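# Close the power enclosure door and lock its latch

## Task

Swing the power enclosure's door shut and rotate its quarter-turn latch as far as it will go. The robot must stay upright and must not finish leaning. The door and latch must stay shut and locked with no help from the robot. Nothing the robot is touching at the end may settle by more than about a fingernail's width once released. Finish by letting go and backing the robot away.

## Robot and tools

ROBOT. A Rainbow Robotics RB-Y1 on a wheeled base with two driven wheels and two rear casters. The base is 0.66 m long and 0.58 m wide, and its front edge sits 0.10 m ahead of the drive axle. A folding leg (ankle, knee, hip) carries a chest that can yaw. The chest holds two seven-joint arms, each ending in a parallel gripper, and a pan/tilt head. Cameras: head_camera (896x504), left_wrist_camera and right_wrist_camera (644x364).

FRAMES. Base frame: origin on the floor halfway between the drive wheels, x ahead, y to the robot's left, z up. The result reports chest, left_hand and right_hand in this frame. A hand point lies between the two finger pads; the fingers extend along that frame's -z and close along its x. Reported hand positions can be off, more so with the arm stretched. base_odometry is measured from the base frame at scene start and comes only from wheel rotation, so wheel slip looks like motion. Its heading is positive leftward, range -3.142 to 3.142.

execute_actions. Argument "actions": a list holding one action or none (none just reports state and images). One action may contain:
- "base": exactly one key. translate_m is a relative straight drive in metres from where the base is now, positive forward, -3 to 3. rotate_rad is a relative turn on the spot in radians, positive counter-clockwise seen from above, -3.2 to 3.2. No sideways motion. A base command needing more than 8.667 s at its top speed is refused.
- "joints": one flat dictionary covering both arms, torso and head, keyed by joint name, each value an absolute target (radians, except grippers). Ranges: torso_squat_rad 0 to 1.2 (higher lowers the level chest); torso_shift_rad -0.3 to 0.6 (positive pushes hips forward); torso_pitch_rad -0.2 to 1.4 (positive leans forward); torso_yaw_rad -1.5 to 1.5 (positive left). Per arm (prefix left_ or right_): shoulder_pitch_rad -2.356 to 2.356 (0 hanging, negative raises the arm forward); shoulder_roll_rad 0 to 3.141 on the left, -3.141 to 0 on the right (away from the body is positive on the left, negative on the right); shoulder_yaw_rad -2.094 to 2.094; elbow_rad -2.617 to 0.01 (0 straight, negative bends); forearm_roll_rad -3.141 to 3.141; wrist_pitch_rad -1.57 to 1.919 (negative tips the hand forward); hand_roll_rad -2.705 to 2.705; gripper_m 0 to 0.1, the pad gap in metres. Yaw and roll signs match for both arms (positive = left / counter-clockwise from above on a hanging arm). head_pan_rad -0.523 to 0.523, head_tilt_rad -0.35 to 1.57 (positive looks down). Done tolerance is ±0.02 rad, ±0.004 m for grippers.
- "speeds": lower top speed for this action's base motion: translate_m 0.05 to 0.4 m/s, rotate_rad 0.1 to 1.509 rad/s (defaults are the maxima).
- "min_time_s": 0.1 to 8, a floor on how long each arm and head motion lasts.
No action runs past 15 s. Parts started together may finish at different times. Any unknown key or out-of-range number rejects the entire call with no motion. Joints or base left out of an action can still be driving toward an earlier target without the status showing it. "cameras": a list of camera names or "all"; omitted or null gives all, [] gives none.

Torso joint combinations are also capped: squat + shift <= 1.52; squat - shift + pitch <= 1.57; shift + 0.5 pitch - 0.4 squat <= 0.7; shift + 0.3 pitch - 0.5 squat <= 0.39. Breaking one leaves the commanded torso joints short, marked off_target.

Other tools: wait(seconds 0 to 10) lets the scene run with no new command and returns state and images. zoom_image(camera, region [x0, y0, x1, y1] in pixels from the top-left, at most 504x504) enlarges part of that camera's latest full image. read_manual(section "licences") returns only licence text. finished_scene(scene = current scene number) ends the scene permanently once the last command has been held and reports success; replying without any tool call ends everything.

RESULTS. State includes joint_positions, chest and hand poses, base_odometry, base_status and joint_status, on_its_own (what this call did not command; "held at" is a held target, not the actual position), and a "pictures" line listing image order. Status words: done (for the base, wheels turned the commanded amount, slip or not); off_target (stopped short, may still push); limit_stop_at_<name>; contact_stop (torso or arm met firm resistance); time_out; stopped_with_arm (torso halted because an arm contact-stopped); limit_stop_at_own_body (self-collision guard fired before touching). After these stops the joint keeps its current position and forgets its target, and contact_stop, time_out or stopped_with_arm halts the whole group (torso group, left arm group, right arm group). "joint command not followed" plus a "cause:" line means arm targets were blocked by the collision check (which ignores grippers, fingers and palms between arms); those joints read not_followed and the targets may be retried later. If a stop is reported, the remaining motion calls in that same reply are skipped.

RECOVERY AND CARE. After a stop, first retreat the arm in its own action, then the torso. If both hands hold one object and the torso contact-stops immediately with nothing in the way, resend every arm joint at its reported value, then repeat the torso command. To grip, command a gap at least 0.005 m narrower than the object; off_target is then expected. The base keeps driving into obstacles, and a bent leg can reach ahead of the base front; a leg hitting furniture can shove the robot back unseen by odometry. Never let the arms strike or squeeze each other. Each arm carries at most 3 kg; heavy loads far forward tip the robot. Joint torque at its load limit (shoulders 63, elbow 32.4, wrist joints 22.5 N m) freezes the robot for 10 s. Motors heat while loaded, even while you think: a MOTOR HOT warning at 65 °C, an OVER-TEMPERATURE FAULT with brakes at 80 °C. Avoid slams, drops and strong pushes. While you compose a reply the robot keeps its last command, and a base command is measured from the last reported odometry.

Each tool is called after ">>>" in YAML: its name, and indented under it one key for each argument.

## Session

>>> execute_actions:
  actions: []

Scene clock: 0.00 s.
base_odometry: x=+0.000 y=+0.000 heading=+0.000 (m, m, rad; odometry frame)
base_status: not commanded
joint_positions: torso_squat_rad=+0.350 torso_shift_rad=+0.000 torso_pitch_rad=+0.001 torso_yaw_rad=+0.000 left_shoulder_pitch_rad=+0.000 left_shoulder_roll_rad=+0.016 left_shoulder_yaw_rad=+0.009 left_elbow_rad=-0.177 left_forearm_roll_rad=-0.031 left_wrist_pitch_rad=-0.038 left_hand_roll_rad=-0.009 left_gripper_m=+0.099 right_shoulder_pitch_rad=+0.042 right_shoulder_roll_rad=-0.036 right_shoulder_yaw_rad=+0.030 right_elbow_rad=-0.228 right_forearm_roll_rad=-0.021 right_wrist_pitch_rad=+0.024 right_hand_roll_rad=+0.047 right_gripper_m=+0.100 head_pan_rad=+0.000 head_tilt_rad=+0.401
joint_status: not commanded
chest: x=-0.2281 y=-0.0007 z=+1.2476 quat_wxyz=(+1.000, +0.001, +0.000, +0.000) (m; base frame)
left_hand: x=-0.1334 y=+0.2329 z=+0.5692 quat_wxyz=(+0.994, +0.011, -0.107, -0.017) (m; base frame)
right_hand: x=-0.1533 y=-0.2450 z=+0.5660 quat_wxyz=(+0.996, -0.017, -0.081, +0.023) (m; base frame)
pictures: head_camera, left_wrist_camera, right_wrist_camera
Images, in order (width x height): head_camera 896x504, left_wrist_camera 644x364, right_wrist_camera 644x364.

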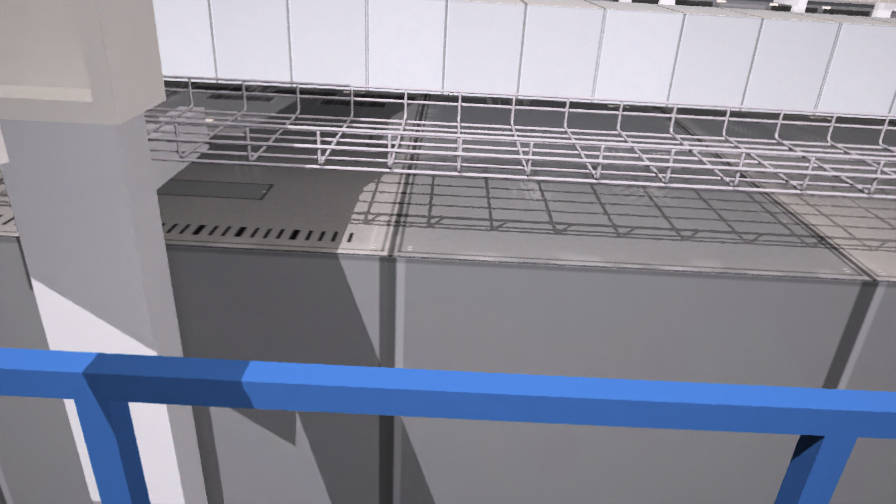

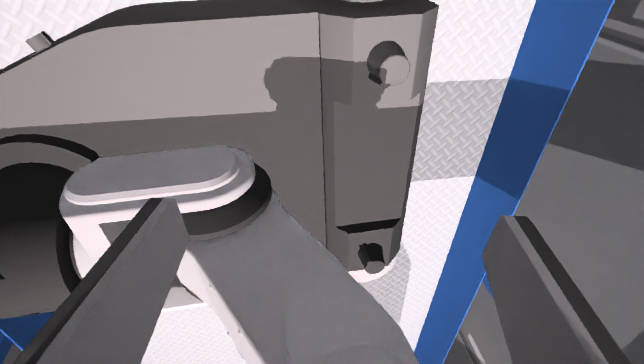

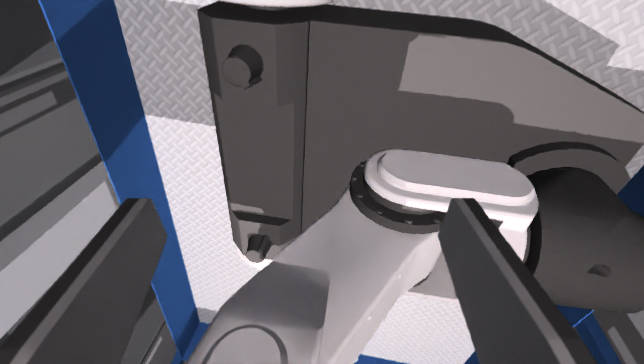

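>>> execute_actions:
  actions:
    - {"joints":{"head_pan_rad":0.52,"head_tilt_rad":0.1}}
  cameras: ["head_camera"]

>>> execute_actions:
  actions:
    - {"joints":{"head_pan_rad":-0.52,"head_tilt_rad":0.1}}
  cameras: ["head_camera"]

Scene clock: 7.87 s.
base_odometry: x=+0.000 y=+0.000 heading=+0.000 (m, m, rad; odometry frame)
base_status: not commanded
joint_positions: torso_squat_rad=+0.350 torso_shift_rad=+0.000 torso_pitch_rad=+0.001 torso_yaw_rad=+0.000 left_shoulder_pitch_rad=+0.000 left_shoulder_roll_rad=+0.016 left_shoulder_yaw_rad=+0.009 left_elbow_rad=-0.177 left_forearm_roll_rad=-0.031 left_wrist_pitch_rad=-0.038 left_hand_roll_rad=-0.009 left_gripper_m=+0.099 right_shoulder_pitch_rad=+0.042 right_shoulder_roll_rad=-0.036 right_shoulder_yaw_rad=+0.030 right_elbow_rad=-0.228 right_forearm_roll_rad=-0.021 right_wrist_pitch_rad=+0.024 right_hand_roll_rad=+0.047 right_gripper_m=+0.100 head_pan_rad=+0.520 head_tilt_rad=+0.100
joint_status: all done
chest: x=-0.2281 y=-0.0007 z=+1.2476 quat_wxyz=(+1.000, +0.001, +0.000, +0.000) (m; base frame)
left_hand: x=-0.1334 y=+0.2329 z=+0.5692 quat_wxyz=(+0.994, +0.011, -0.107, -0.017) (m; base frame)
right_hand: x=-0.1533 y=-0.2450 z=+0.5660 quat_wxyz=(+0.996, -0.017, -0.081, +0.023) (m; base frame)
pictures: head_camera
Images, in order (width x height): head_camera 896x504.

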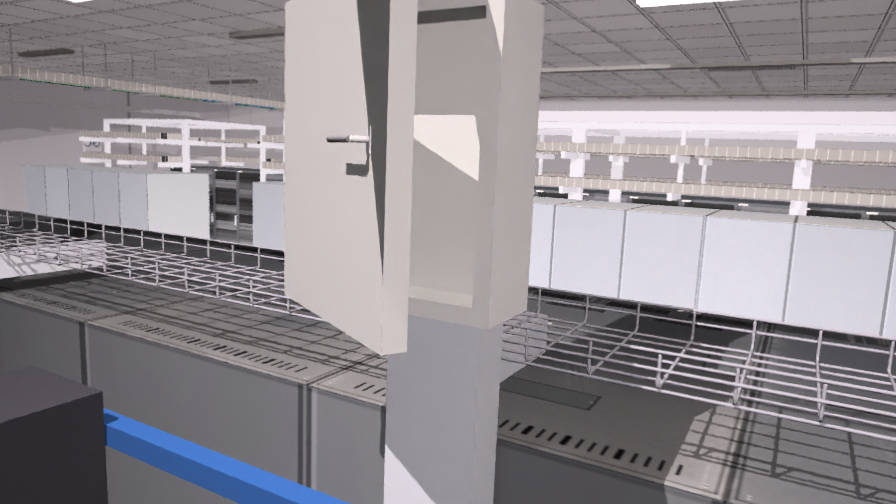

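Scene clock: 9.23 s.
base_odometry: x=+0.000 y=+0.000 heading=+0.000 (m, m, rad; odometry frame)
base_status: not commanded
joint_positions: torso_squat_rad=+0.350 torso_shift_rad=+0.000 torso_pitch_rad=+0.001 torso_yaw_rad=+0.000 left_shoulder_pitch_rad=+0.000 left_shoulder_roll_rad=+0.016 left_shoulder_yaw_rad=+0.009 left_elbow_rad=-0.177 left_forearm_roll_rad=-0.031 left_wrist_pitch_rad=-0.038 left_hand_roll_rad=-0.009 left_gripper_m=+0.099 right_shoulder_pitch_rad=+0.042 right_shoulder_roll_rad=-0.036 right_shoulder_yaw_rad=+0.030 right_elbow_rad=-0.228 right_forearm_roll_rad=-0.021 right_wrist_pitch_rad=+0.024 right_hand_roll_rad=+0.047 right_gripper_m=+0.100 head_pan_rad=-0.520 head_tilt_rad=+0.100
joint_status: all done
chest: x=-0.2281 y=-0.0007 z=+1.2476 quat_wxyz=(+1.000, +0.001, +0.000, +0.000) (m; base frame)
left_hand: x=-0.1334 y=+0.2329 z=+0.5692 quat_wxyz=(+0.994, +0.011, -0.107, -0.017) (m; base frame)
right_hand: x=-0.1533 y=-0.2450 z=+0.5660 quat_wxyz=(+0.996, -0.017, -0.081, +0.023) (m; base frame)
pictures: head_camera
Images, in order (width x height): head_camera 896x504.

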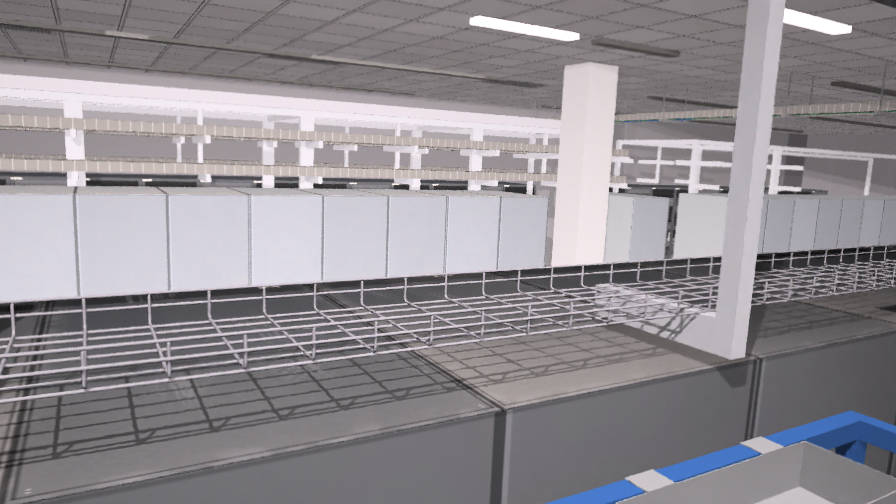

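>>> execute_actions:
  actions:
    - {"joints":{"head_pan_rad":0.52,"head_tilt_rad":0.75}}
  cameras: ["head_camera"]

>>> execute_actions:
  actions:
    - {"joints":{"head_pan_rad":0.3,"head_tilt_rad":-0.1,"torso_yaw_rad":0.4}}
  cameras: ["head_camera"]

Scene clock: 26.10 s.
base_odometry: x=+0.000 y=+0.000 heading=+0.000 (m, m, rad; odometry frame)
base_status: not commanded
joint_positions: torso_squat_rad=+0.350 torso_shift_rad=+0.000 torso_pitch_rad=+0.001 torso_yaw_rad=+0.000 left_shoulder_pitch_rad=+0.000 left_shoulder_roll_rad=+0.016 left_shoulder_yaw_rad=+0.009 left_elbow_rad=-0.177 left_forearm_roll_rad=-0.031 left_wrist_pitch_rad=-0.038 left_hand_roll_rad=-0.009 left_gripper_m=+0.099 right_shoulder_pitch_rad=+0.042 right_shoulder_roll_rad=-0.036 right_shoulder_yaw_rad=+0.030 right_elbow_rad=-0.228 right_forearm_roll_rad=-0.021 right_wrist_pitch_rad=+0.024 right_hand_roll_rad=+0.047 right_gripper_m=+0.100 head_pan_rad=+0.520 head_tilt_rad=+0.750
joint_status: all done
chest: x=-0.2281 y=-0.0007 z=+1.2476 quat_wxyz=(+1.000, +0.001, +0.000, +0.000) (m; base frame)
left_hand: x=-0.1334 y=+0.2329 z=+0.5692 quat_wxyz=(+0.994, +0.011, -0.107, -0.017) (m; base frame)
right_hand: x=-0.1533 y=-0.2450 z=+0.5660 quat_wxyz=(+0.996, -0.017, -0.081, +0.023) (m; base frame)
pictures: head_camera
Images, in order (width x height): head_camera 896x504.

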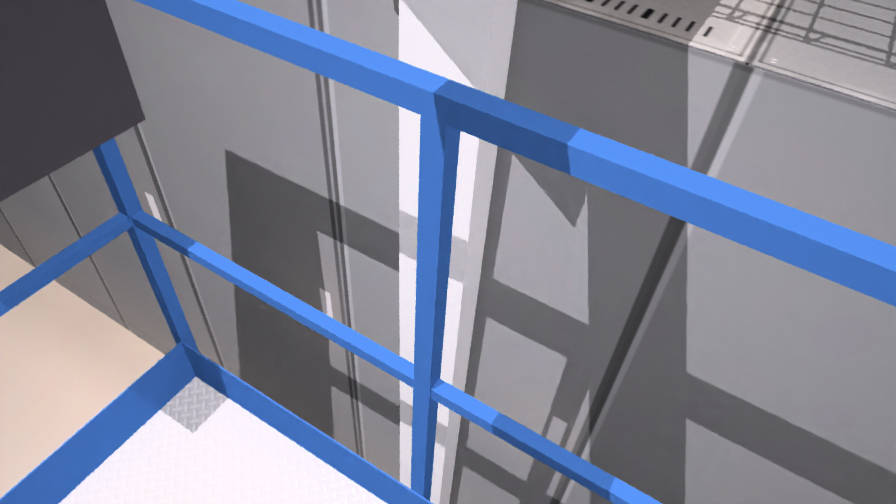

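Scene clock: 27.60 s.
base_odometry: x=+0.000 y=+0.000 heading=+0.000 (m, m, rad; odometry frame)
base_status: not commanded
joint_positions: torso_squat_rad=+0.350 torso_shift_rad=+0.000 torso_pitch_rad=+0.001 torso_yaw_rad=+0.400 left_shoulder_pitch_rad=+0.000 left_shoulder_roll_rad=+0.016 left_shoulder_yaw_rad=+0.009 left_elbow_rad=-0.177 left_forearm_roll_rad=-0.031 left_wrist_pitch_rad=-0.038 left_hand_roll_rad=-0.009 left_gripper_m=+0.099 right_shoulder_pitch_rad=+0.042 right_shoulder_roll_rad=-0.036 right_shoulder_yaw_rad=+0.030 right_elbow_rad=-0.228 right_forearm_roll_rad=-0.021 right_wrist_pitch_rad=+0.024 right_hand_roll_rad=+0.047 right_gripper_m=+0.100 head_pan_rad=+0.300 head_tilt_rad=-0.100
joint_status: all done
chest: x=-0.2281 y=-0.0007 z=+1.2476 quat_wxyz=(+0.980, +0.001, +0.000, +0.199) (m; base frame)
left_hand: x=-0.2317 y=+0.2515 z=+0.5693 quat_wxyz=(+0.978, +0.032, -0.103, +0.181) (m; base frame)
right_hand: x=-0.0637 y=-0.1964 z=+0.5660 quat_wxyz=(+0.972, +0.000, -0.083, +0.221) (m; base frame)
pictures: head_camera
Images, in order (width x height): head_camera 896x504.

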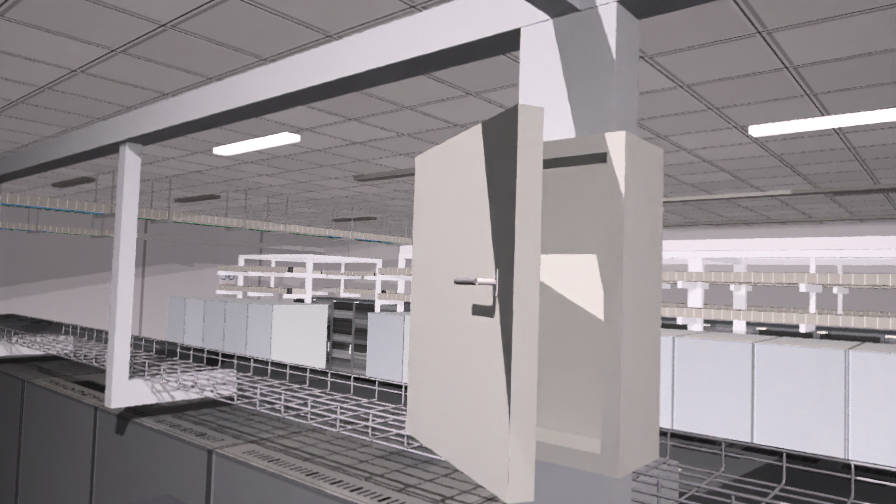

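>>> execute_actions:
  actions:
    - {"joints":{"head_pan_rad":0.0,"head_tilt_rad":1.0,"torso_yaw_rad":0.0}}
  cameras: ["head_camera"]

>>> execute_actions:
  actions:
    - {"joints":{"head_pan_rad":0.52,"head_tilt_rad":0.8,"torso_yaw_rad":0.7}}
  cameras: ["head_camera"]

Scene clock: 40.50 s.
base_odometry: x=+0.000 y=+0.000 heading=+0.000 (m, m, rad; odometry frame)
base_status: not commanded
joint_positions: torso_squat_rad=+0.350 torso_shift_rad=+0.000 torso_pitch_rad=+0.001 torso_yaw_rad=+0.000 left_shoulder_pitch_rad=-0.001 left_shoulder_roll_rad=+0.016 left_shoulder_yaw_rad=+0.009 left_elbow_rad=-0.177 left_forearm_roll_rad=-0.031 left_wrist_pitch_rad=-0.038 left_hand_roll_rad=-0.009 left_gripper_m=+0.099 right_shoulder_pitch_rad=+0.042 right_shoulder_roll_rad=-0.036 right_shoulder_yaw_rad=+0.030 right_elbow_rad=-0.228 right_forearm_roll_rad=-0.021 right_wrist_pitch_rad=+0.024 right_hand_roll_rad=+0.047 right_gripper_m=+0.100 head_pan_rad=+0.000 head_tilt_rad=+1.000
joint_status: all done
chest: x=-0.2281 y=-0.0007 z=+1.2476 quat_wxyz=(+1.000, +0.001, +0.000, +0.000) (m; base frame)
left_hand: x=-0.1333 y=+0.2329 z=+0.5692 quat_wxyz=(+0.994, +0.011, -0.107, -0.017) (m; base frame)
right_hand: x=-0.1533 y=-0.2451 z=+0.5660 quat_wxyz=(+0.996, -0.017, -0.081, +0.023) (m; base frame)
pictures: head_camera
Images, in order (width x height): head_camera 896x504.

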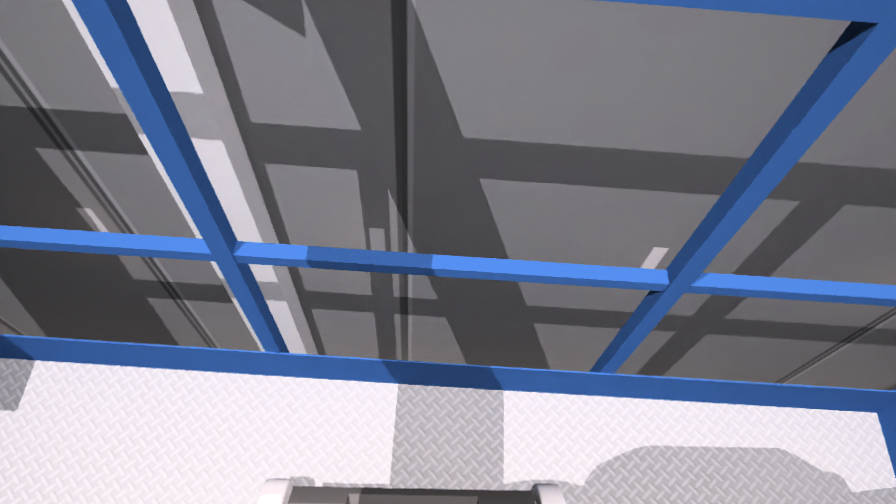

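Scene clock: 42.50 s.
base_odometry: x=+0.000 y=+0.000 heading=+0.000 (m, m, rad; odometry frame)
base_status: not commanded
joint_positions: torso_squat_rad=+0.350 torso_shift_rad=+0.000 torso_pitch_rad=+0.001 torso_yaw_rad=+0.700 left_shoulder_pitch_rad=+0.000 left_shoulder_roll_rad=+0.016 left_shoulder_yaw_rad=+0.009 left_elbow_rad=-0.177 left_forearm_roll_rad=-0.031 left_wrist_pitch_rad=-0.038 left_hand_roll_rad=-0.009 left_gripper_m=+0.099 right_shoulder_pitch_rad=+0.042 right_shoulder_roll_rad=-0.036 right_shoulder_yaw_rad=+0.030 right_elbow_rad=-0.228 right_forearm_roll_rad=-0.021 right_wrist_pitch_rad=+0.024 right_hand_roll_rad=+0.047 right_gripper_m=+0.100 head_pan_rad=+0.520 head_tilt_rad=+0.800
joint_status: all done
chest: x=-0.2281 y=-0.0007 z=+1.2476 quat_wxyz=(+0.939, +0.001, +0.000, +0.343) (m; base frame)
left_hand: x=-0.3059 y=+0.2393 z=+0.5693 quat_wxyz=(+0.939, +0.047, -0.097, +0.325) (m; base frame)
right_hand: x=-0.0131 y=-0.1389 z=+0.5660 quat_wxyz=(+0.928, +0.012, -0.083, +0.363) (m; base frame)
pictures: head_camera
Images, in order (width x height): head_camera 896x504.

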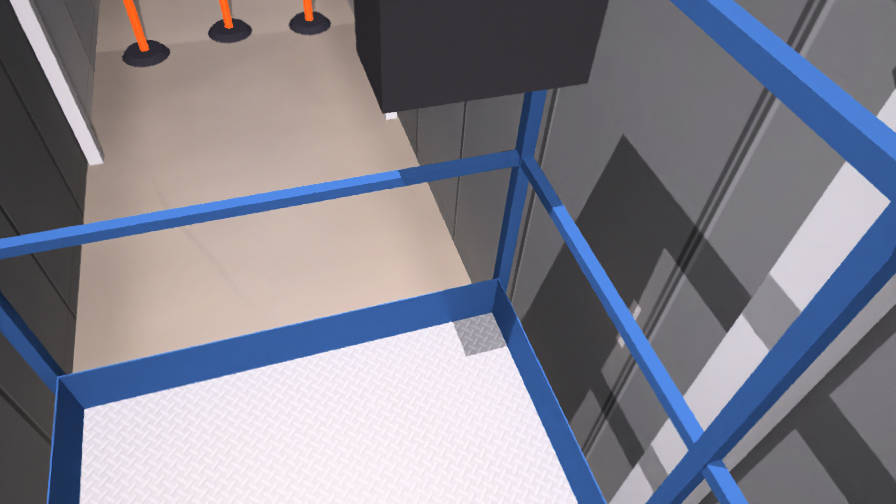

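>>> execute_actions:
  actions:
    - {"base":{"translate_m":0.15},"joints":{"head_pan_rad":0.3,"head_tilt_rad":-0.1,"torso_yaw_rad":0.4}}
  cameras: ["head_camera"]

Scene clock: 88.17 s.
base_odometry: x=+0.150 y=+0.000 heading=+0.000 (m, m, rad; odometry frame)
base_status: done
joint_positions: torso_squat_rad=+0.350 torso_shift_rad=+0.000 torso_pitch_rad=+0.001 torso_yaw_rad=+0.400 left_shoulder_pitch_rad=-0.001 left_shoulder_roll_rad=+0.016 left_shoulder_yaw_rad=+0.009 left_elbow_rad=-0.177 left_forearm_roll_rad=-0.031 left_wrist_pitch_rad=-0.038 left_hand_roll_rad=-0.009 left_gripper_m=+0.099 right_shoulder_pitch_rad=+0.042 right_shoulder_roll_rad=-0.036 right_shoulder_yaw_rad=+0.030 right_elbow_rad=-0.228 right_forearm_roll_rad=-0.021 right_wrist_pitch_rad=+0.024 right_hand_roll_rad=+0.047 right_gripper_m=+0.100 head_pan_rad=+0.300 head_tilt_rad=-0.100
joint_status: all done
chest: x=-0.2280 y=-0.0007 z=+1.2476 quat_wxyz=(+0.980, +0.001, +0.000, +0.199) (m; base frame)
left_hand: x=-0.2315 y=+0.2516 z=+0.5693 quat_wxyz=(+0.978, +0.032, -0.103, +0.181) (m; base frame)
right_hand: x=-0.0638 y=-0.1964 z=+0.5660 quat_wxyz=(+0.972, +0.000, -0.083, +0.221) (m; base frame)
pictures: head_camera
Images, in order (width x height): head_camera 896x504.

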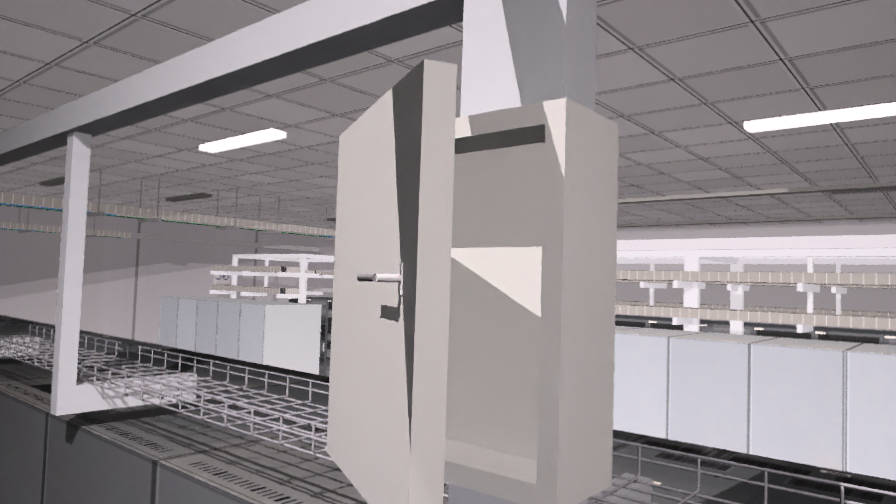

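>>> zoom_image:
  camera: "head_camera"
  region: [320, 220, 480, 340]

Region (320, 220, 480, 340) of head_camera's 896x504 image, scaled by 3.150, with more detail than that image has; it fills the top 378 rows of this view, and the rest is white.

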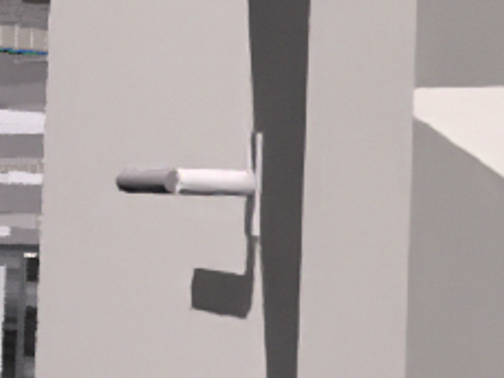

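>>> execute_actions:
  actions:
    - {"base":{"translate_m":-0.17},"joints":{"torso_yaw_rad":0.0,"torso_squat_rad":0.70,"head_pan_rad":0.5,"head_tilt_rad":0.0,"left_shoulder_pitch_rad":-1.06,"left_shoulder_roll_rad":1.20,"left_shoulder_yaw_rad":0.0,"left_elbow_rad":-1.46,"left_forearm_roll_rad":0.906,"left_wrist_pitch_rad":0.99,"left_hand_roll_rad":0.25,"left_gripper_m":0.0},"min_time_s":2}
  cameras: ["head_camera","left_wrist_camera"]

Scene clock: 219.47 s.
TORQUE FAULT: left_elbow_rad reached its load limit. The robot stopped for 10 seconds, dropped its targets and accepts commands again. The stop added 9.3 s to the call and to motion_time.
base_odometry: x=-0.020 y=+0.000 heading=+0.001 (m, m, rad; odometry frame)
base_status: done
joint_positions: torso_squat_rad=+0.659 torso_shift_rad=-0.001 torso_pitch_rad=-0.001 torso_yaw_rad=+0.049 left_shoulder_pitch_rad=-0.694 left_shoulder_roll_rad=+0.806 left_shoulder_yaw_rad=+0.003 left_elbow_rad=-1.028 left_forearm_roll_rad=+0.576 left_wrist_pitch_rad=+0.650 left_hand_roll_rad=+0.156 left_gripper_m=-0.001 right_shoulder_pitch_rad=+0.042 right_shoulder_roll_rad=-0.036 right_shoulder_yaw_rad=+0.030 right_elbow_rad=-0.228 right_forearm_roll_rad=-0.021 right_wrist_pitch_rad=+0.024 right_hand_roll_rad=+0.047 right_gripper_m=+0.100 head_pan_rad=+0.454 head_tilt_rad=-0.023
joint_status: torso_squat_rad contact_stop (moved +0.310 of +0.350); torso_yaw_rad contact_stop (moved -0.351 of -0.400); left_shoulder_pitch_rad torque_fault (moved -0.693 of -1.059); left_shoulder_roll_rad torque_fault (moved +0.789 of +1.184); left_elbow_rad torque_fault (moved -0.851 of -1.283); left_forearm_roll_rad torque_fault (moved +0.607 of +0.937); left_wrist_pitch_rad torque_fault (moved +0.688 of +1.028); left_hand_roll_rad torque_fault (moved +0.165 of +0.259); head_pan_rad torque_fault (moved +0.154 of +0.200); head_tilt_rad torque_fault (moved +0.077 of +0.100); the others done
on_its_own: torso_squat_rad is held at +0.659, not at your +0.700, since a contact_stop; torso_yaw_rad is held at +0.049, not at your +0.000, since a contact_stop; left_shoulder_pitch_rad is held at -0.696, not at your -1.060, since a torque_fault; left_shoulder_roll_rad is held at +0.806, not at your +1.200, since a torque_fault; left_elbow_rad is held at -1.029, not at your -1.460, since a torque_fault; left_forearm_roll_rad is held at +0.576, not at your +0.906, since a torque_fault; left_wrist_pitch_rad is held at +0.649, not at your +0.990, since a torque_fault; left_hand_roll_rad is held at +0.156, not at your +0.250, since a torque_fault; head_pan_rad is held at +0.454, not at your +0.500, since a torque_fault; head_tilt_rad is held at -0.023, not at your +0.000, since a torque_fault
chest: x=-0.2290 y=-0.0006 z=+1.1432 quat_wxyz=(+1.000, +0.000, +0.000, +0.025) (m; base frame)
left_hand: x=+0.3828 y=+0.5327 z=+1.0628 quat_wxyz=(+0.819, +0.074, -0.555, +0.129) (m; base frame)
right_hand: x=-0.1413 y=-0.2411 z=+0.4618 quat_wxyz=(+0.995, -0.015, -0.082, +0.048) (m; base frame)
pictures: head_camera, left_wrist_camera
Images, in order (width x height): head_camera 896x504, left_wrist_camera 644x364.

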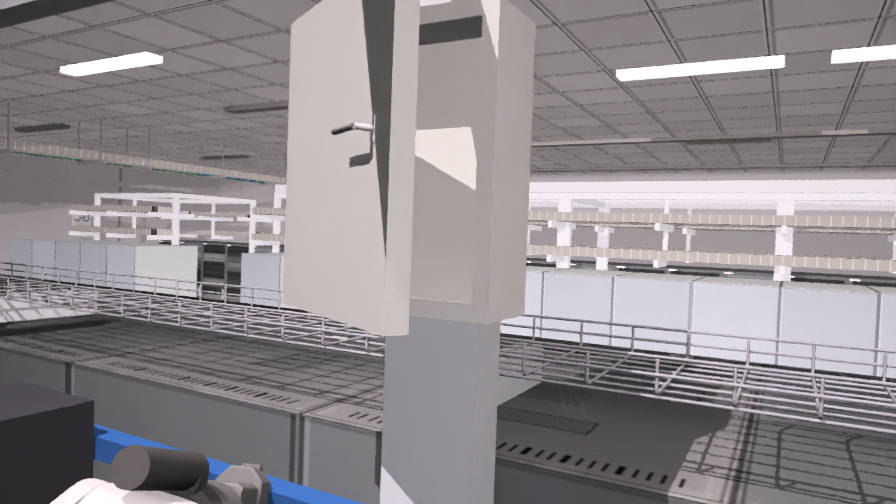

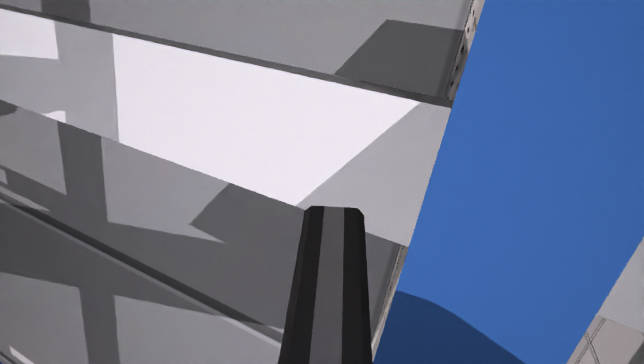

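>>> execute_actions:
  actions:
    - {"base":{"translate_m":-0.08},"speeds":{"translate_m":0.1}}
  cameras: []

>>> execute_actions:
  actions:
    - {"joints":{"left_elbow_rad":-1.7,"left_forearm_roll_rad":0.906,"left_wrist_pitch_rad":0.99,"left_hand_roll_rad":0.25,"left_shoulder_roll_rad":1.2}}
  cameras: ["head_camera"]

Scene clock: 229.97 s.
base_odometry: x=-0.100 y=+0.000 heading=+0.001 (m, m, rad; odometry frame)
base_status: done
joint_positions: torso_squat_rad=+0.659 torso_shift_rad=-0.001 torso_pitch_rad=-0.001 torso_yaw_rad=+0.049 left_shoulder_pitch_rad=-0.696 left_shoulder_roll_rad=+0.806 left_shoulder_yaw_rad=+0.003 left_elbow_rad=-1.029 left_forearm_roll_rad=+0.576 left_wrist_pitch_rad=+0.649 left_hand_roll_rad=+0.156 left_gripper_m=+0.000 right_shoulder_pitch_rad=+0.042 right_shoulder_roll_rad=-0.036 right_shoulder_yaw_rad=+0.030 right_elbow_rad=-0.228 right_forearm_roll_rad=-0.021 right_wrist_pitch_rad=+0.024 right_hand_roll_rad=+0.047 right_gripper_m=+0.100 head_pan_rad=+0.454 head_tilt_rad=-0.023
joint_status: not commanded
on_its_own: torso_squat_rad is held at +0.659, not at your +0.700, since a contact_stop; torso_yaw_rad is held at +0.049, not at your +0.000, since a contact_stop; left_shoulder_pitch_rad is held at -0.696, not at your -1.060, since a torque_fault; left_shoulder_roll_rad is held at +0.806, not at your +1.200, since a torque_fault; left_elbow_rad is held at -1.029, not at your -1.460, since a torque_fault; left_forearm_roll_rad is held at +0.576, not at your +0.906, since a torque_fault; left_wrist_pitch_rad is held at +0.649, not at your +0.990, since a torque_fault; left_hand_roll_rad is held at +0.156, not at your +0.250, since a torque_fault; head_pan_rad is held at +0.454, not at your +0.500, since a torque_fault; head_tilt_rad is held at -0.023, not at your +0.000, since a torque_fault
chest: x=-0.2289 y=-0.0006 z=+1.1432 quat_wxyz=(+1.000, +0.000, +0.000, +0.024) (m; base frame)
left_hand: x=+0.3838 y=+0.5318 z=+1.0646 quat_wxyz=(+0.818, +0.073, -0.557, +0.128) (m; base frame)
right_hand: x=-0.1413 y=-0.2410 z=+0.4618 quat_wxyz=(+0.995, -0.015, -0.082, +0.047) (m; base frame)
pictures: none
No camera images: the call's "cameras" was empty. Leave "cameras" out to get every camera's image.

Scene clock: 231.30 s.
base_odometry: x=-0.100 y=+0.000 heading=+0.001 (m, m, rad; odometry frame)
base_status: not commanded
joint_positions: torso_squat_rad=+0.659 torso_shift_rad=-0.001 torso_pitch_rad=-0.001 torso_yaw_rad=+0.049 left_shoulder_pitch_rad=-0.696 left_shoulder_roll_rad=+1.200 left_shoulder_yaw_rad=+0.003 left_elbow_rad=-1.700 left_forearm_roll_rad=+0.906 left_wrist_pitch_rad=+0.990 left_hand_roll_rad=+0.250 left_gripper_m=+0.000 right_shoulder_pitch_rad=+0.042 right_shoulder_roll_rad=-0.036 right_shoulder_yaw_rad=+0.030 right_elbow_rad=-0.228 right_forearm_roll_rad=-0.021 right_wrist_pitch_rad=+0.024 right_hand_roll_rad=+0.047 right_gripper_m=+0.100 head_pan_rad=+0.454 head_tilt_rad=-0.023
joint_status: all done
on_its_own: torso_squat_rad is held at +0.659, not at your +0.700, since a contact_stop; torso_yaw_rad is held at +0.049, not at your +0.000, since a contact_stop; left_shoulder_pitch_rad is held at -0.696, not at your -1.060, since a torque_fault; head_pan_rad is held at +0.454, not at your +0.500, since a torque_fault; head_tilt_rad is held at -0.023, not at your +0.000, since a torque_fault
chest: x=-0.2289 y=-0.0006 z=+1.1432 quat_wxyz=(+1.000, +0.000, +0.000, +0.024) (m; base frame)
left_hand: x=+0.3125 y=+0.4184 z=+1.2858 quat_wxyz=(+0.783, +0.049, -0.618, -0.043) (m; base frame)
right_hand: x=-0.1413 y=-0.2410 z=+0.4618 quat_wxyz=(+0.995, -0.015, -0.082, +0.047) (m; base frame)
pictures: head_camera
Images, in order (width x height): head_camera 896x504.

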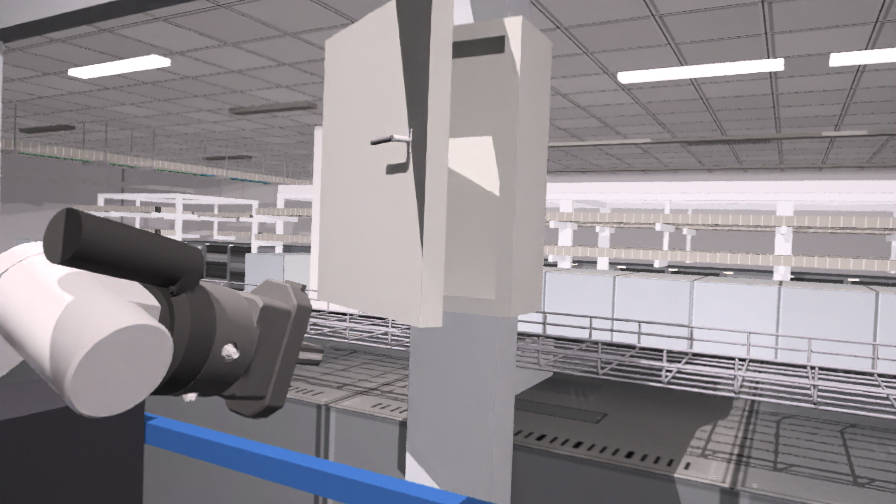

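>>> execute_actions:
  actions:
    - {"joints":{"torso_yaw_rad":0.0,"torso_squat_rad":0.70,"head_pan_rad":0.5,"head_tilt_rad":0.0,"left_shoulder_pitch_rad":-1.06,"left_elbow_rad":-1.46}}
  cameras: ["head_camera","left_wrist_camera"]

Scene clock: 236.70 s.
base_odometry: x=-0.100 y=+0.000 heading=+0.001 (m, m, rad; odometry frame)
base_status: not commanded
joint_positions: torso_squat_rad=+0.700 torso_shift_rad=-0.001 torso_pitch_rad=-0.001 torso_yaw_rad=+0.000 left_shoulder_pitch_rad=-1.060 left_shoulder_roll_rad=+1.200 left_shoulder_yaw_rad=+0.003 left_elbow_rad=-1.460 left_forearm_roll_rad=+0.906 left_wrist_pitch_rad=+0.990 left_hand_roll_rad=+0.250 left_gripper_m=+0.000 right_shoulder_pitch_rad=+0.042 right_shoulder_roll_rad=-0.036 right_shoulder_yaw_rad=+0.030 right_elbow_rad=-0.228 right_forearm_roll_rad=-0.021 right_wrist_pitch_rad=+0.024 right_hand_roll_rad=+0.047 right_gripper_m=+0.100 head_pan_rad=+0.500 head_tilt_rad=+0.000
joint_status: all done
chest: x=-0.2289 y=-0.0007 z=+1.1253 quat_wxyz=(+1.000, +0.001, +0.000, +0.000) (m; base frame)
left_hand: x=+0.3315 y=+0.4084 z=+1.4227 quat_wxyz=(+0.707, -0.002, -0.708, +0.000) (m; base frame)
right_hand: x=-0.1532 y=-0.2450 z=+0.4438 quat_wxyz=(+0.996, -0.017, -0.082, +0.023) (m; base frame)
pictures: head_camera, left_wrist_camera
Images, in order (width x height): head_camera 896x504, left_wrist_camera 644x364.

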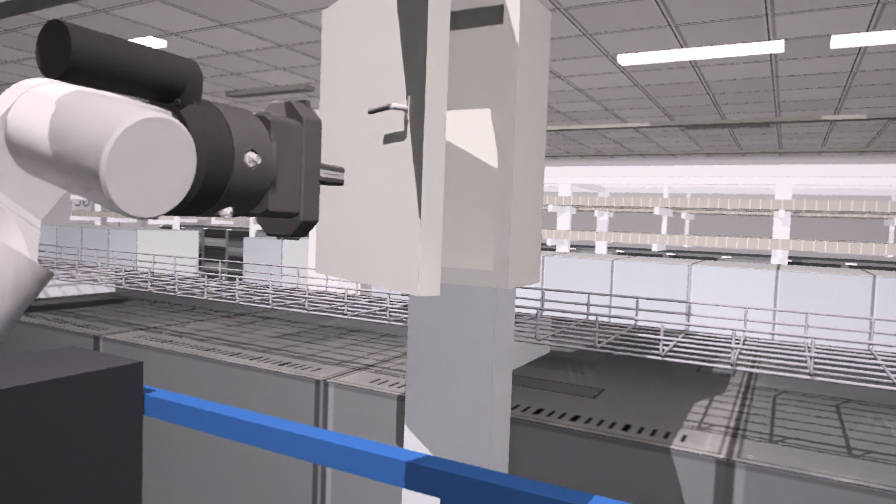

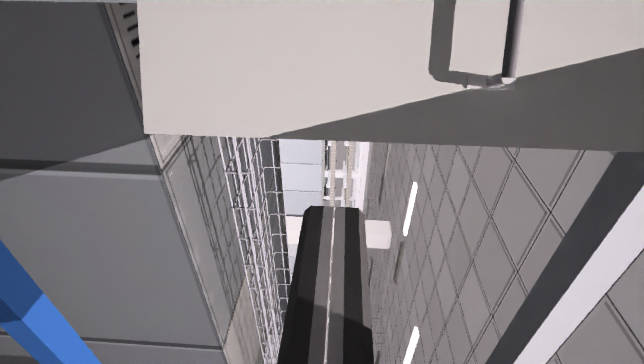

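>>> zoom_image:
  camera: "left_wrist_camera"
  region: [340, 0, 644, 180]

Region (340, 0, 644, 180) of left_wrist_camera's 644x364 image, scaled by 1.658, with more detail than that image has; it fills the top 298 rows of this view, and the rest is white.

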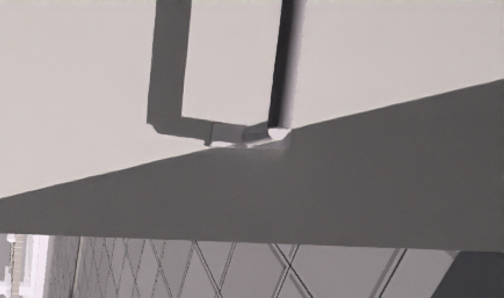

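>>> execute_actions:
  actions:
    - {"base":{"translate_m":0.12},"joints":{"torso_yaw_rad":0.1,"head_pan_rad":0.4},"speeds":{"translate_m":0.15}}
  cameras: ["head_camera","left_wrist_camera"]

Scene clock: 294.17 s.
base_odometry: x=+0.020 y=+0.000 heading=+0.001 (m, m, rad; odometry frame)
base_status: done
joint_positions: torso_squat_rad=+0.700 torso_shift_rad=-0.001 torso_pitch_rad=-0.001 torso_yaw_rad=+0.100 left_shoulder_pitch_rad=-1.060 left_shoulder_roll_rad=+1.200 left_shoulder_yaw_rad=+0.003 left_elbow_rad=-1.460 left_forearm_roll_rad=+0.906 left_wrist_pitch_rad=+0.990 left_hand_roll_rad=+0.250 left_gripper_m=+0.000 right_shoulder_pitch_rad=+0.042 right_shoulder_roll_rad=-0.036 right_shoulder_yaw_rad=+0.030 right_elbow_rad=-0.228 right_forearm_roll_rad=-0.021 right_wrist_pitch_rad=+0.024 right_hand_roll_rad=+0.047 right_gripper_m=+0.100 head_pan_rad=+0.400 head_tilt_rad=+0.000
joint_status: all done
chest: x=-0.2288 y=-0.0006 z=+1.1253 quat_wxyz=(+0.999, +0.001, +0.000, +0.050) (m; base frame)
left_hand: x=+0.2881 y=+0.4624 z=+1.4226 quat_wxyz=(+0.706, +0.034, -0.707, +0.036) (m; base frame)
right_hand: x=-0.1291 y=-0.2362 z=+0.4438 quat_wxyz=(+0.994, -0.013, -0.083, +0.073) (m; base frame)
pictures: head_camera, left_wrist_camera
Images, in order (width x height): head_camera 896x504, left_wrist_camera 644x364.

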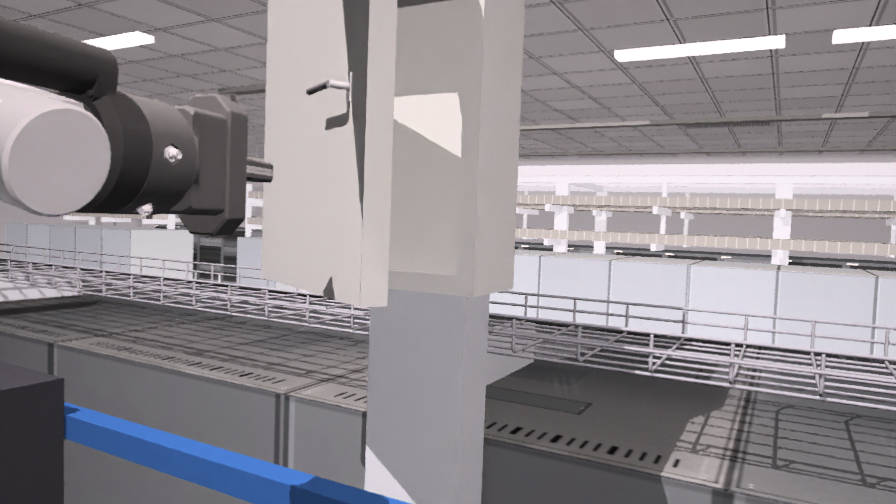

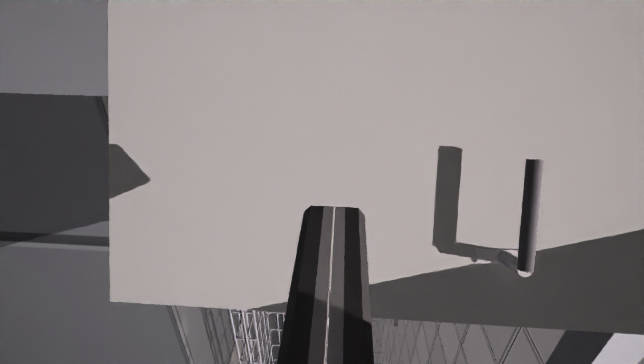

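>>> execute_actions:
  actions:
    - {"base":{"translate_m":0.16},"speeds":{"translate_m":0.1}}
  cameras: ["head_camera","left_wrist_camera"]

Scene clock: 326.83 s.
base_odometry: x=+0.180 y=+0.000 heading=+0.001 (m, m, rad; odometry frame)
base_status: done
joint_positions: torso_squat_rad=+0.700 torso_shift_rad=-0.001 torso_pitch_rad=-0.001 torso_yaw_rad=+0.100 left_shoulder_pitch_rad=-1.060 left_shoulder_roll_rad=+1.200 left_shoulder_yaw_rad=+0.003 left_elbow_rad=-1.460 left_forearm_roll_rad=+0.906 left_wrist_pitch_rad=+0.990 left_hand_roll_rad=+0.250 left_gripper_m=+0.000 right_shoulder_pitch_rad=+0.042 right_shoulder_roll_rad=-0.036 right_shoulder_yaw_rad=+0.030 right_elbow_rad=-0.228 right_forearm_roll_rad=-0.021 right_wrist_pitch_rad=+0.024 right_hand_roll_rad=+0.047 right_gripper_m=+0.100 head_pan_rad=+0.400 head_tilt_rad=+0.000
joint_status: not commanded
chest: x=-0.2287 y=-0.0006 z=+1.1253 quat_wxyz=(+0.999, +0.001, +0.000, +0.050) (m; base frame)
left_hand: x=+0.2881 y=+0.4624 z=+1.4226 quat_wxyz=(+0.706, +0.034, -0.707, +0.036) (m; base frame)
right_hand: x=-0.1290 y=-0.2362 z=+0.4438 quat_wxyz=(+0.994, -0.013, -0.083, +0.073) (m; base frame)
pictures: head_camera, left_wrist_camera
Images, in order (width x height): head_camera 896x504, left_wrist_camera 644x364.

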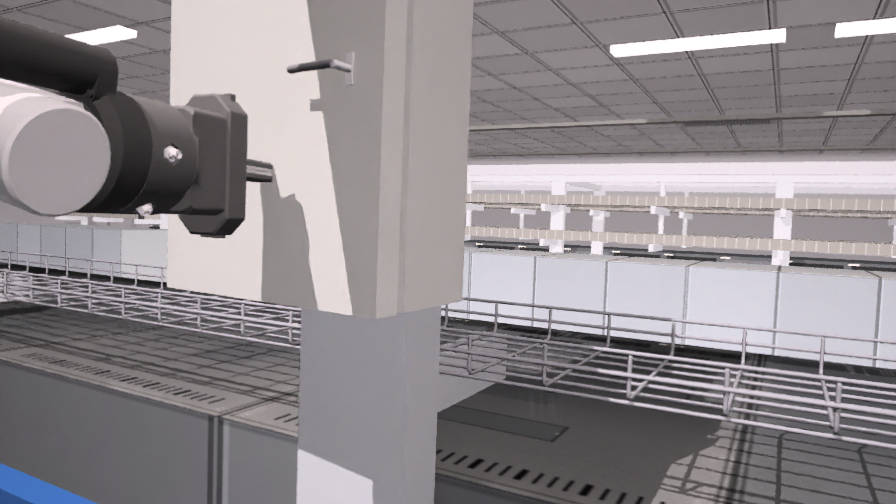

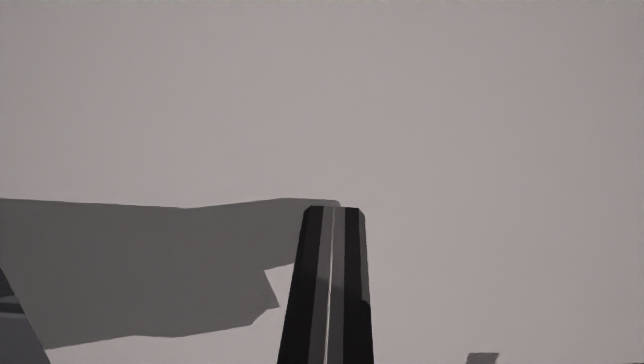

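>>> execute_actions:
  actions:
    - {"joints":{"torso_shift_rad":0.08}}
  cameras: ["head_camera","left_wrist_camera"]

Scene clock: 332.03 s.
base_odometry: x=+0.180 y=+0.000 heading=+0.002 (m, m, rad; odometry frame)
base_status: not commanded
joint_positions: torso_squat_rad=+0.701 torso_shift_rad=+0.049 torso_pitch_rad=-0.012 torso_yaw_rad=+0.103 left_shoulder_pitch_rad=-1.061 left_shoulder_roll_rad=+1.202 left_shoulder_yaw_rad=+0.005 left_elbow_rad=-1.461 left_forearm_roll_rad=+0.906 left_wrist_pitch_rad=+0.990 left_hand_roll_rad=+0.250 left_gripper_m=+0.000 right_shoulder_pitch_rad=+0.042 right_shoulder_roll_rad=-0.036 right_shoulder_yaw_rad=+0.030 right_elbow_rad=-0.228 right_forearm_roll_rad=-0.021 right_wrist_pitch_rad=+0.024 right_hand_roll_rad=+0.047 right_gripper_m=+0.100 head_pan_rad=+0.400 head_tilt_rad=+0.000
joint_status: torso_shift_rad contact_stop (moved +0.050 of +0.081)
on_its_own: torso_shift_rad is held at +0.050, not at your +0.080, since a contact_stop
chest: x=-0.2054 y=-0.0006 z=+1.1240 quat_wxyz=(+0.999, +0.000, -0.006, +0.052) (m; base frame)
left_hand: x=+0.3054 y=+0.4648 z=+1.4286 quat_wxyz=(+0.701, +0.035, -0.712, +0.037) (m; base frame)
right_hand: x=-0.0973 y=-0.2359 z=+0.4437 quat_wxyz=(+0.993, -0.013, -0.088, +0.074) (m; base frame)
pictures: head_camera, left_wrist_camera
Images, in order (width x height): head_camera 896x504, left_wrist_camera 644x364.

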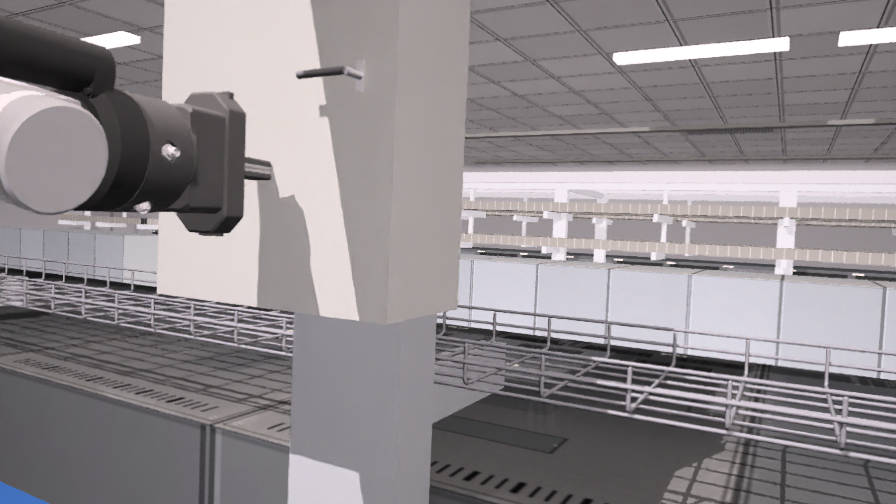

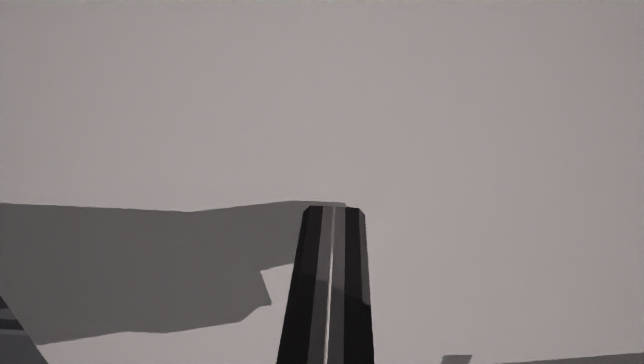

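>>> execute_actions:
  actions:
    - {"base":{"translate_m":-0.17},"joints":{"torso_shift_rad":0.0}}
  cameras: []

>>> execute_actions:
  actions:
    - {"joints":{"torso_yaw_rad":-0.07,"torso_squat_rad":0.466,"left_gripper_m":0.06,"head_pan_rad":0.52,"head_tilt_rad":-0.05}}
  cameras: ["head_camera","left_wrist_camera"]

Scene clock: 371.13 s.
base_odometry: x=+0.010 y=+0.000 heading=+0.002 (m, m, rad; odometry frame)
base_status: done
joint_positions: torso_squat_rad=+0.701 torso_shift_rad=+0.000 torso_pitch_rad=-0.009 torso_yaw_rad=+0.103 left_shoulder_pitch_rad=-1.060 left_shoulder_roll_rad=+1.200 left_shoulder_yaw_rad=+0.003 left_elbow_rad=-1.460 left_forearm_roll_rad=+0.906 left_wrist_pitch_rad=+0.990 left_hand_roll_rad=+0.250 left_gripper_m=+0.000 right_shoulder_pitch_rad=+0.042 right_shoulder_roll_rad=-0.036 right_shoulder_yaw_rad=+0.030 right_elbow_rad=-0.228 right_forearm_roll_rad=-0.021 right_wrist_pitch_rad=+0.024 right_hand_roll_rad=+0.047 right_gripper_m=+0.100 head_pan_rad=+0.400 head_tilt_rad=+0.000
joint_status: all done
chest: x=-0.2309 y=-0.0006 z=+1.1248 quat_wxyz=(+0.999, +0.000, -0.005, +0.051) (m; base frame)
left_hand: x=+0.2820 y=+0.4638 z=+1.4267 quat_wxyz=(+0.703, +0.034, -0.710, +0.037) (m; base frame)
right_hand: x=-0.1247 y=-0.2360 z=+0.4442 quat_wxyz=(+0.993, -0.013, -0.087, +0.074) (m; base frame)
pictures: none
No camera images: the call's "cameras" was empty. Leave "cameras" out to get every camera's image.

Scene clock: 372.70 s.
base_odometry: x=+0.010 y=+0.000 heading=+0.002 (m, m, rad; odometry frame)
base_status: not commanded
joint_positions: torso_squat_rad=+0.466 torso_shift_rad=+0.000 torso_pitch_rad=-0.009 torso_yaw_rad=-0.070 left_shoulder_pitch_rad=-1.060 left_shoulder_roll_rad=+1.200 left_shoulder_yaw_rad=+0.003 left_elbow_rad=-1.460 left_forearm_roll_rad=+0.906 left_wrist_pitch_rad=+0.990 left_hand_roll_rad=+0.250 left_gripper_m=+0.060 right_shoulder_pitch_rad=+0.042 right_shoulder_roll_rad=-0.036 right_shoulder_yaw_rad=+0.030 right_elbow_rad=-0.228 right_forearm_roll_rad=-0.021 right_wrist_pitch_rad=+0.024 right_hand_roll_rad=+0.047 right_gripper_m=+0.100 head_pan_rad=+0.520 head_tilt_rad=-0.050
joint_status: all done
chest: x=-0.2307 y=-0.0007 z=+1.2153 quat_wxyz=(+0.999, +0.001, -0.004, -0.035) (m; base frame)
left_hand: x=+0.3545 y=+0.3683 z=+1.5175 quat_wxyz=(+0.703, -0.026, -0.710, -0.025) (m; base frame)
right_hand: x=-0.1668 y=-0.2497 z=+0.5343 quat_wxyz=(+0.996, -0.020, -0.085, -0.012) (m; base frame)
pictures: head_camera, left_wrist_camera
Images, in order (width x height): head_camera 896x504, left_wrist_camera 644x364.

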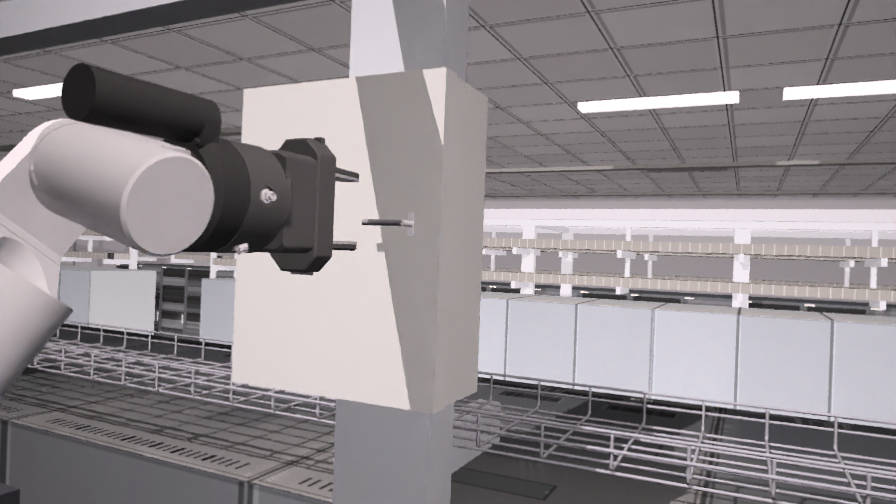

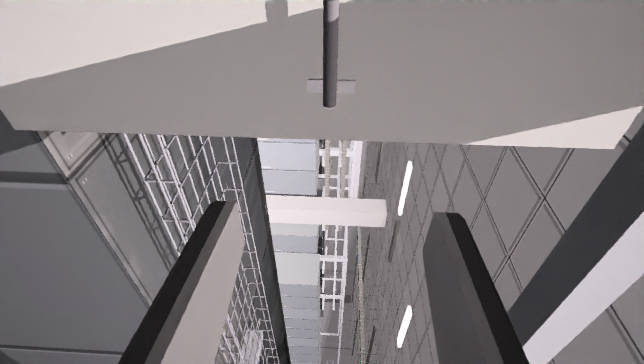

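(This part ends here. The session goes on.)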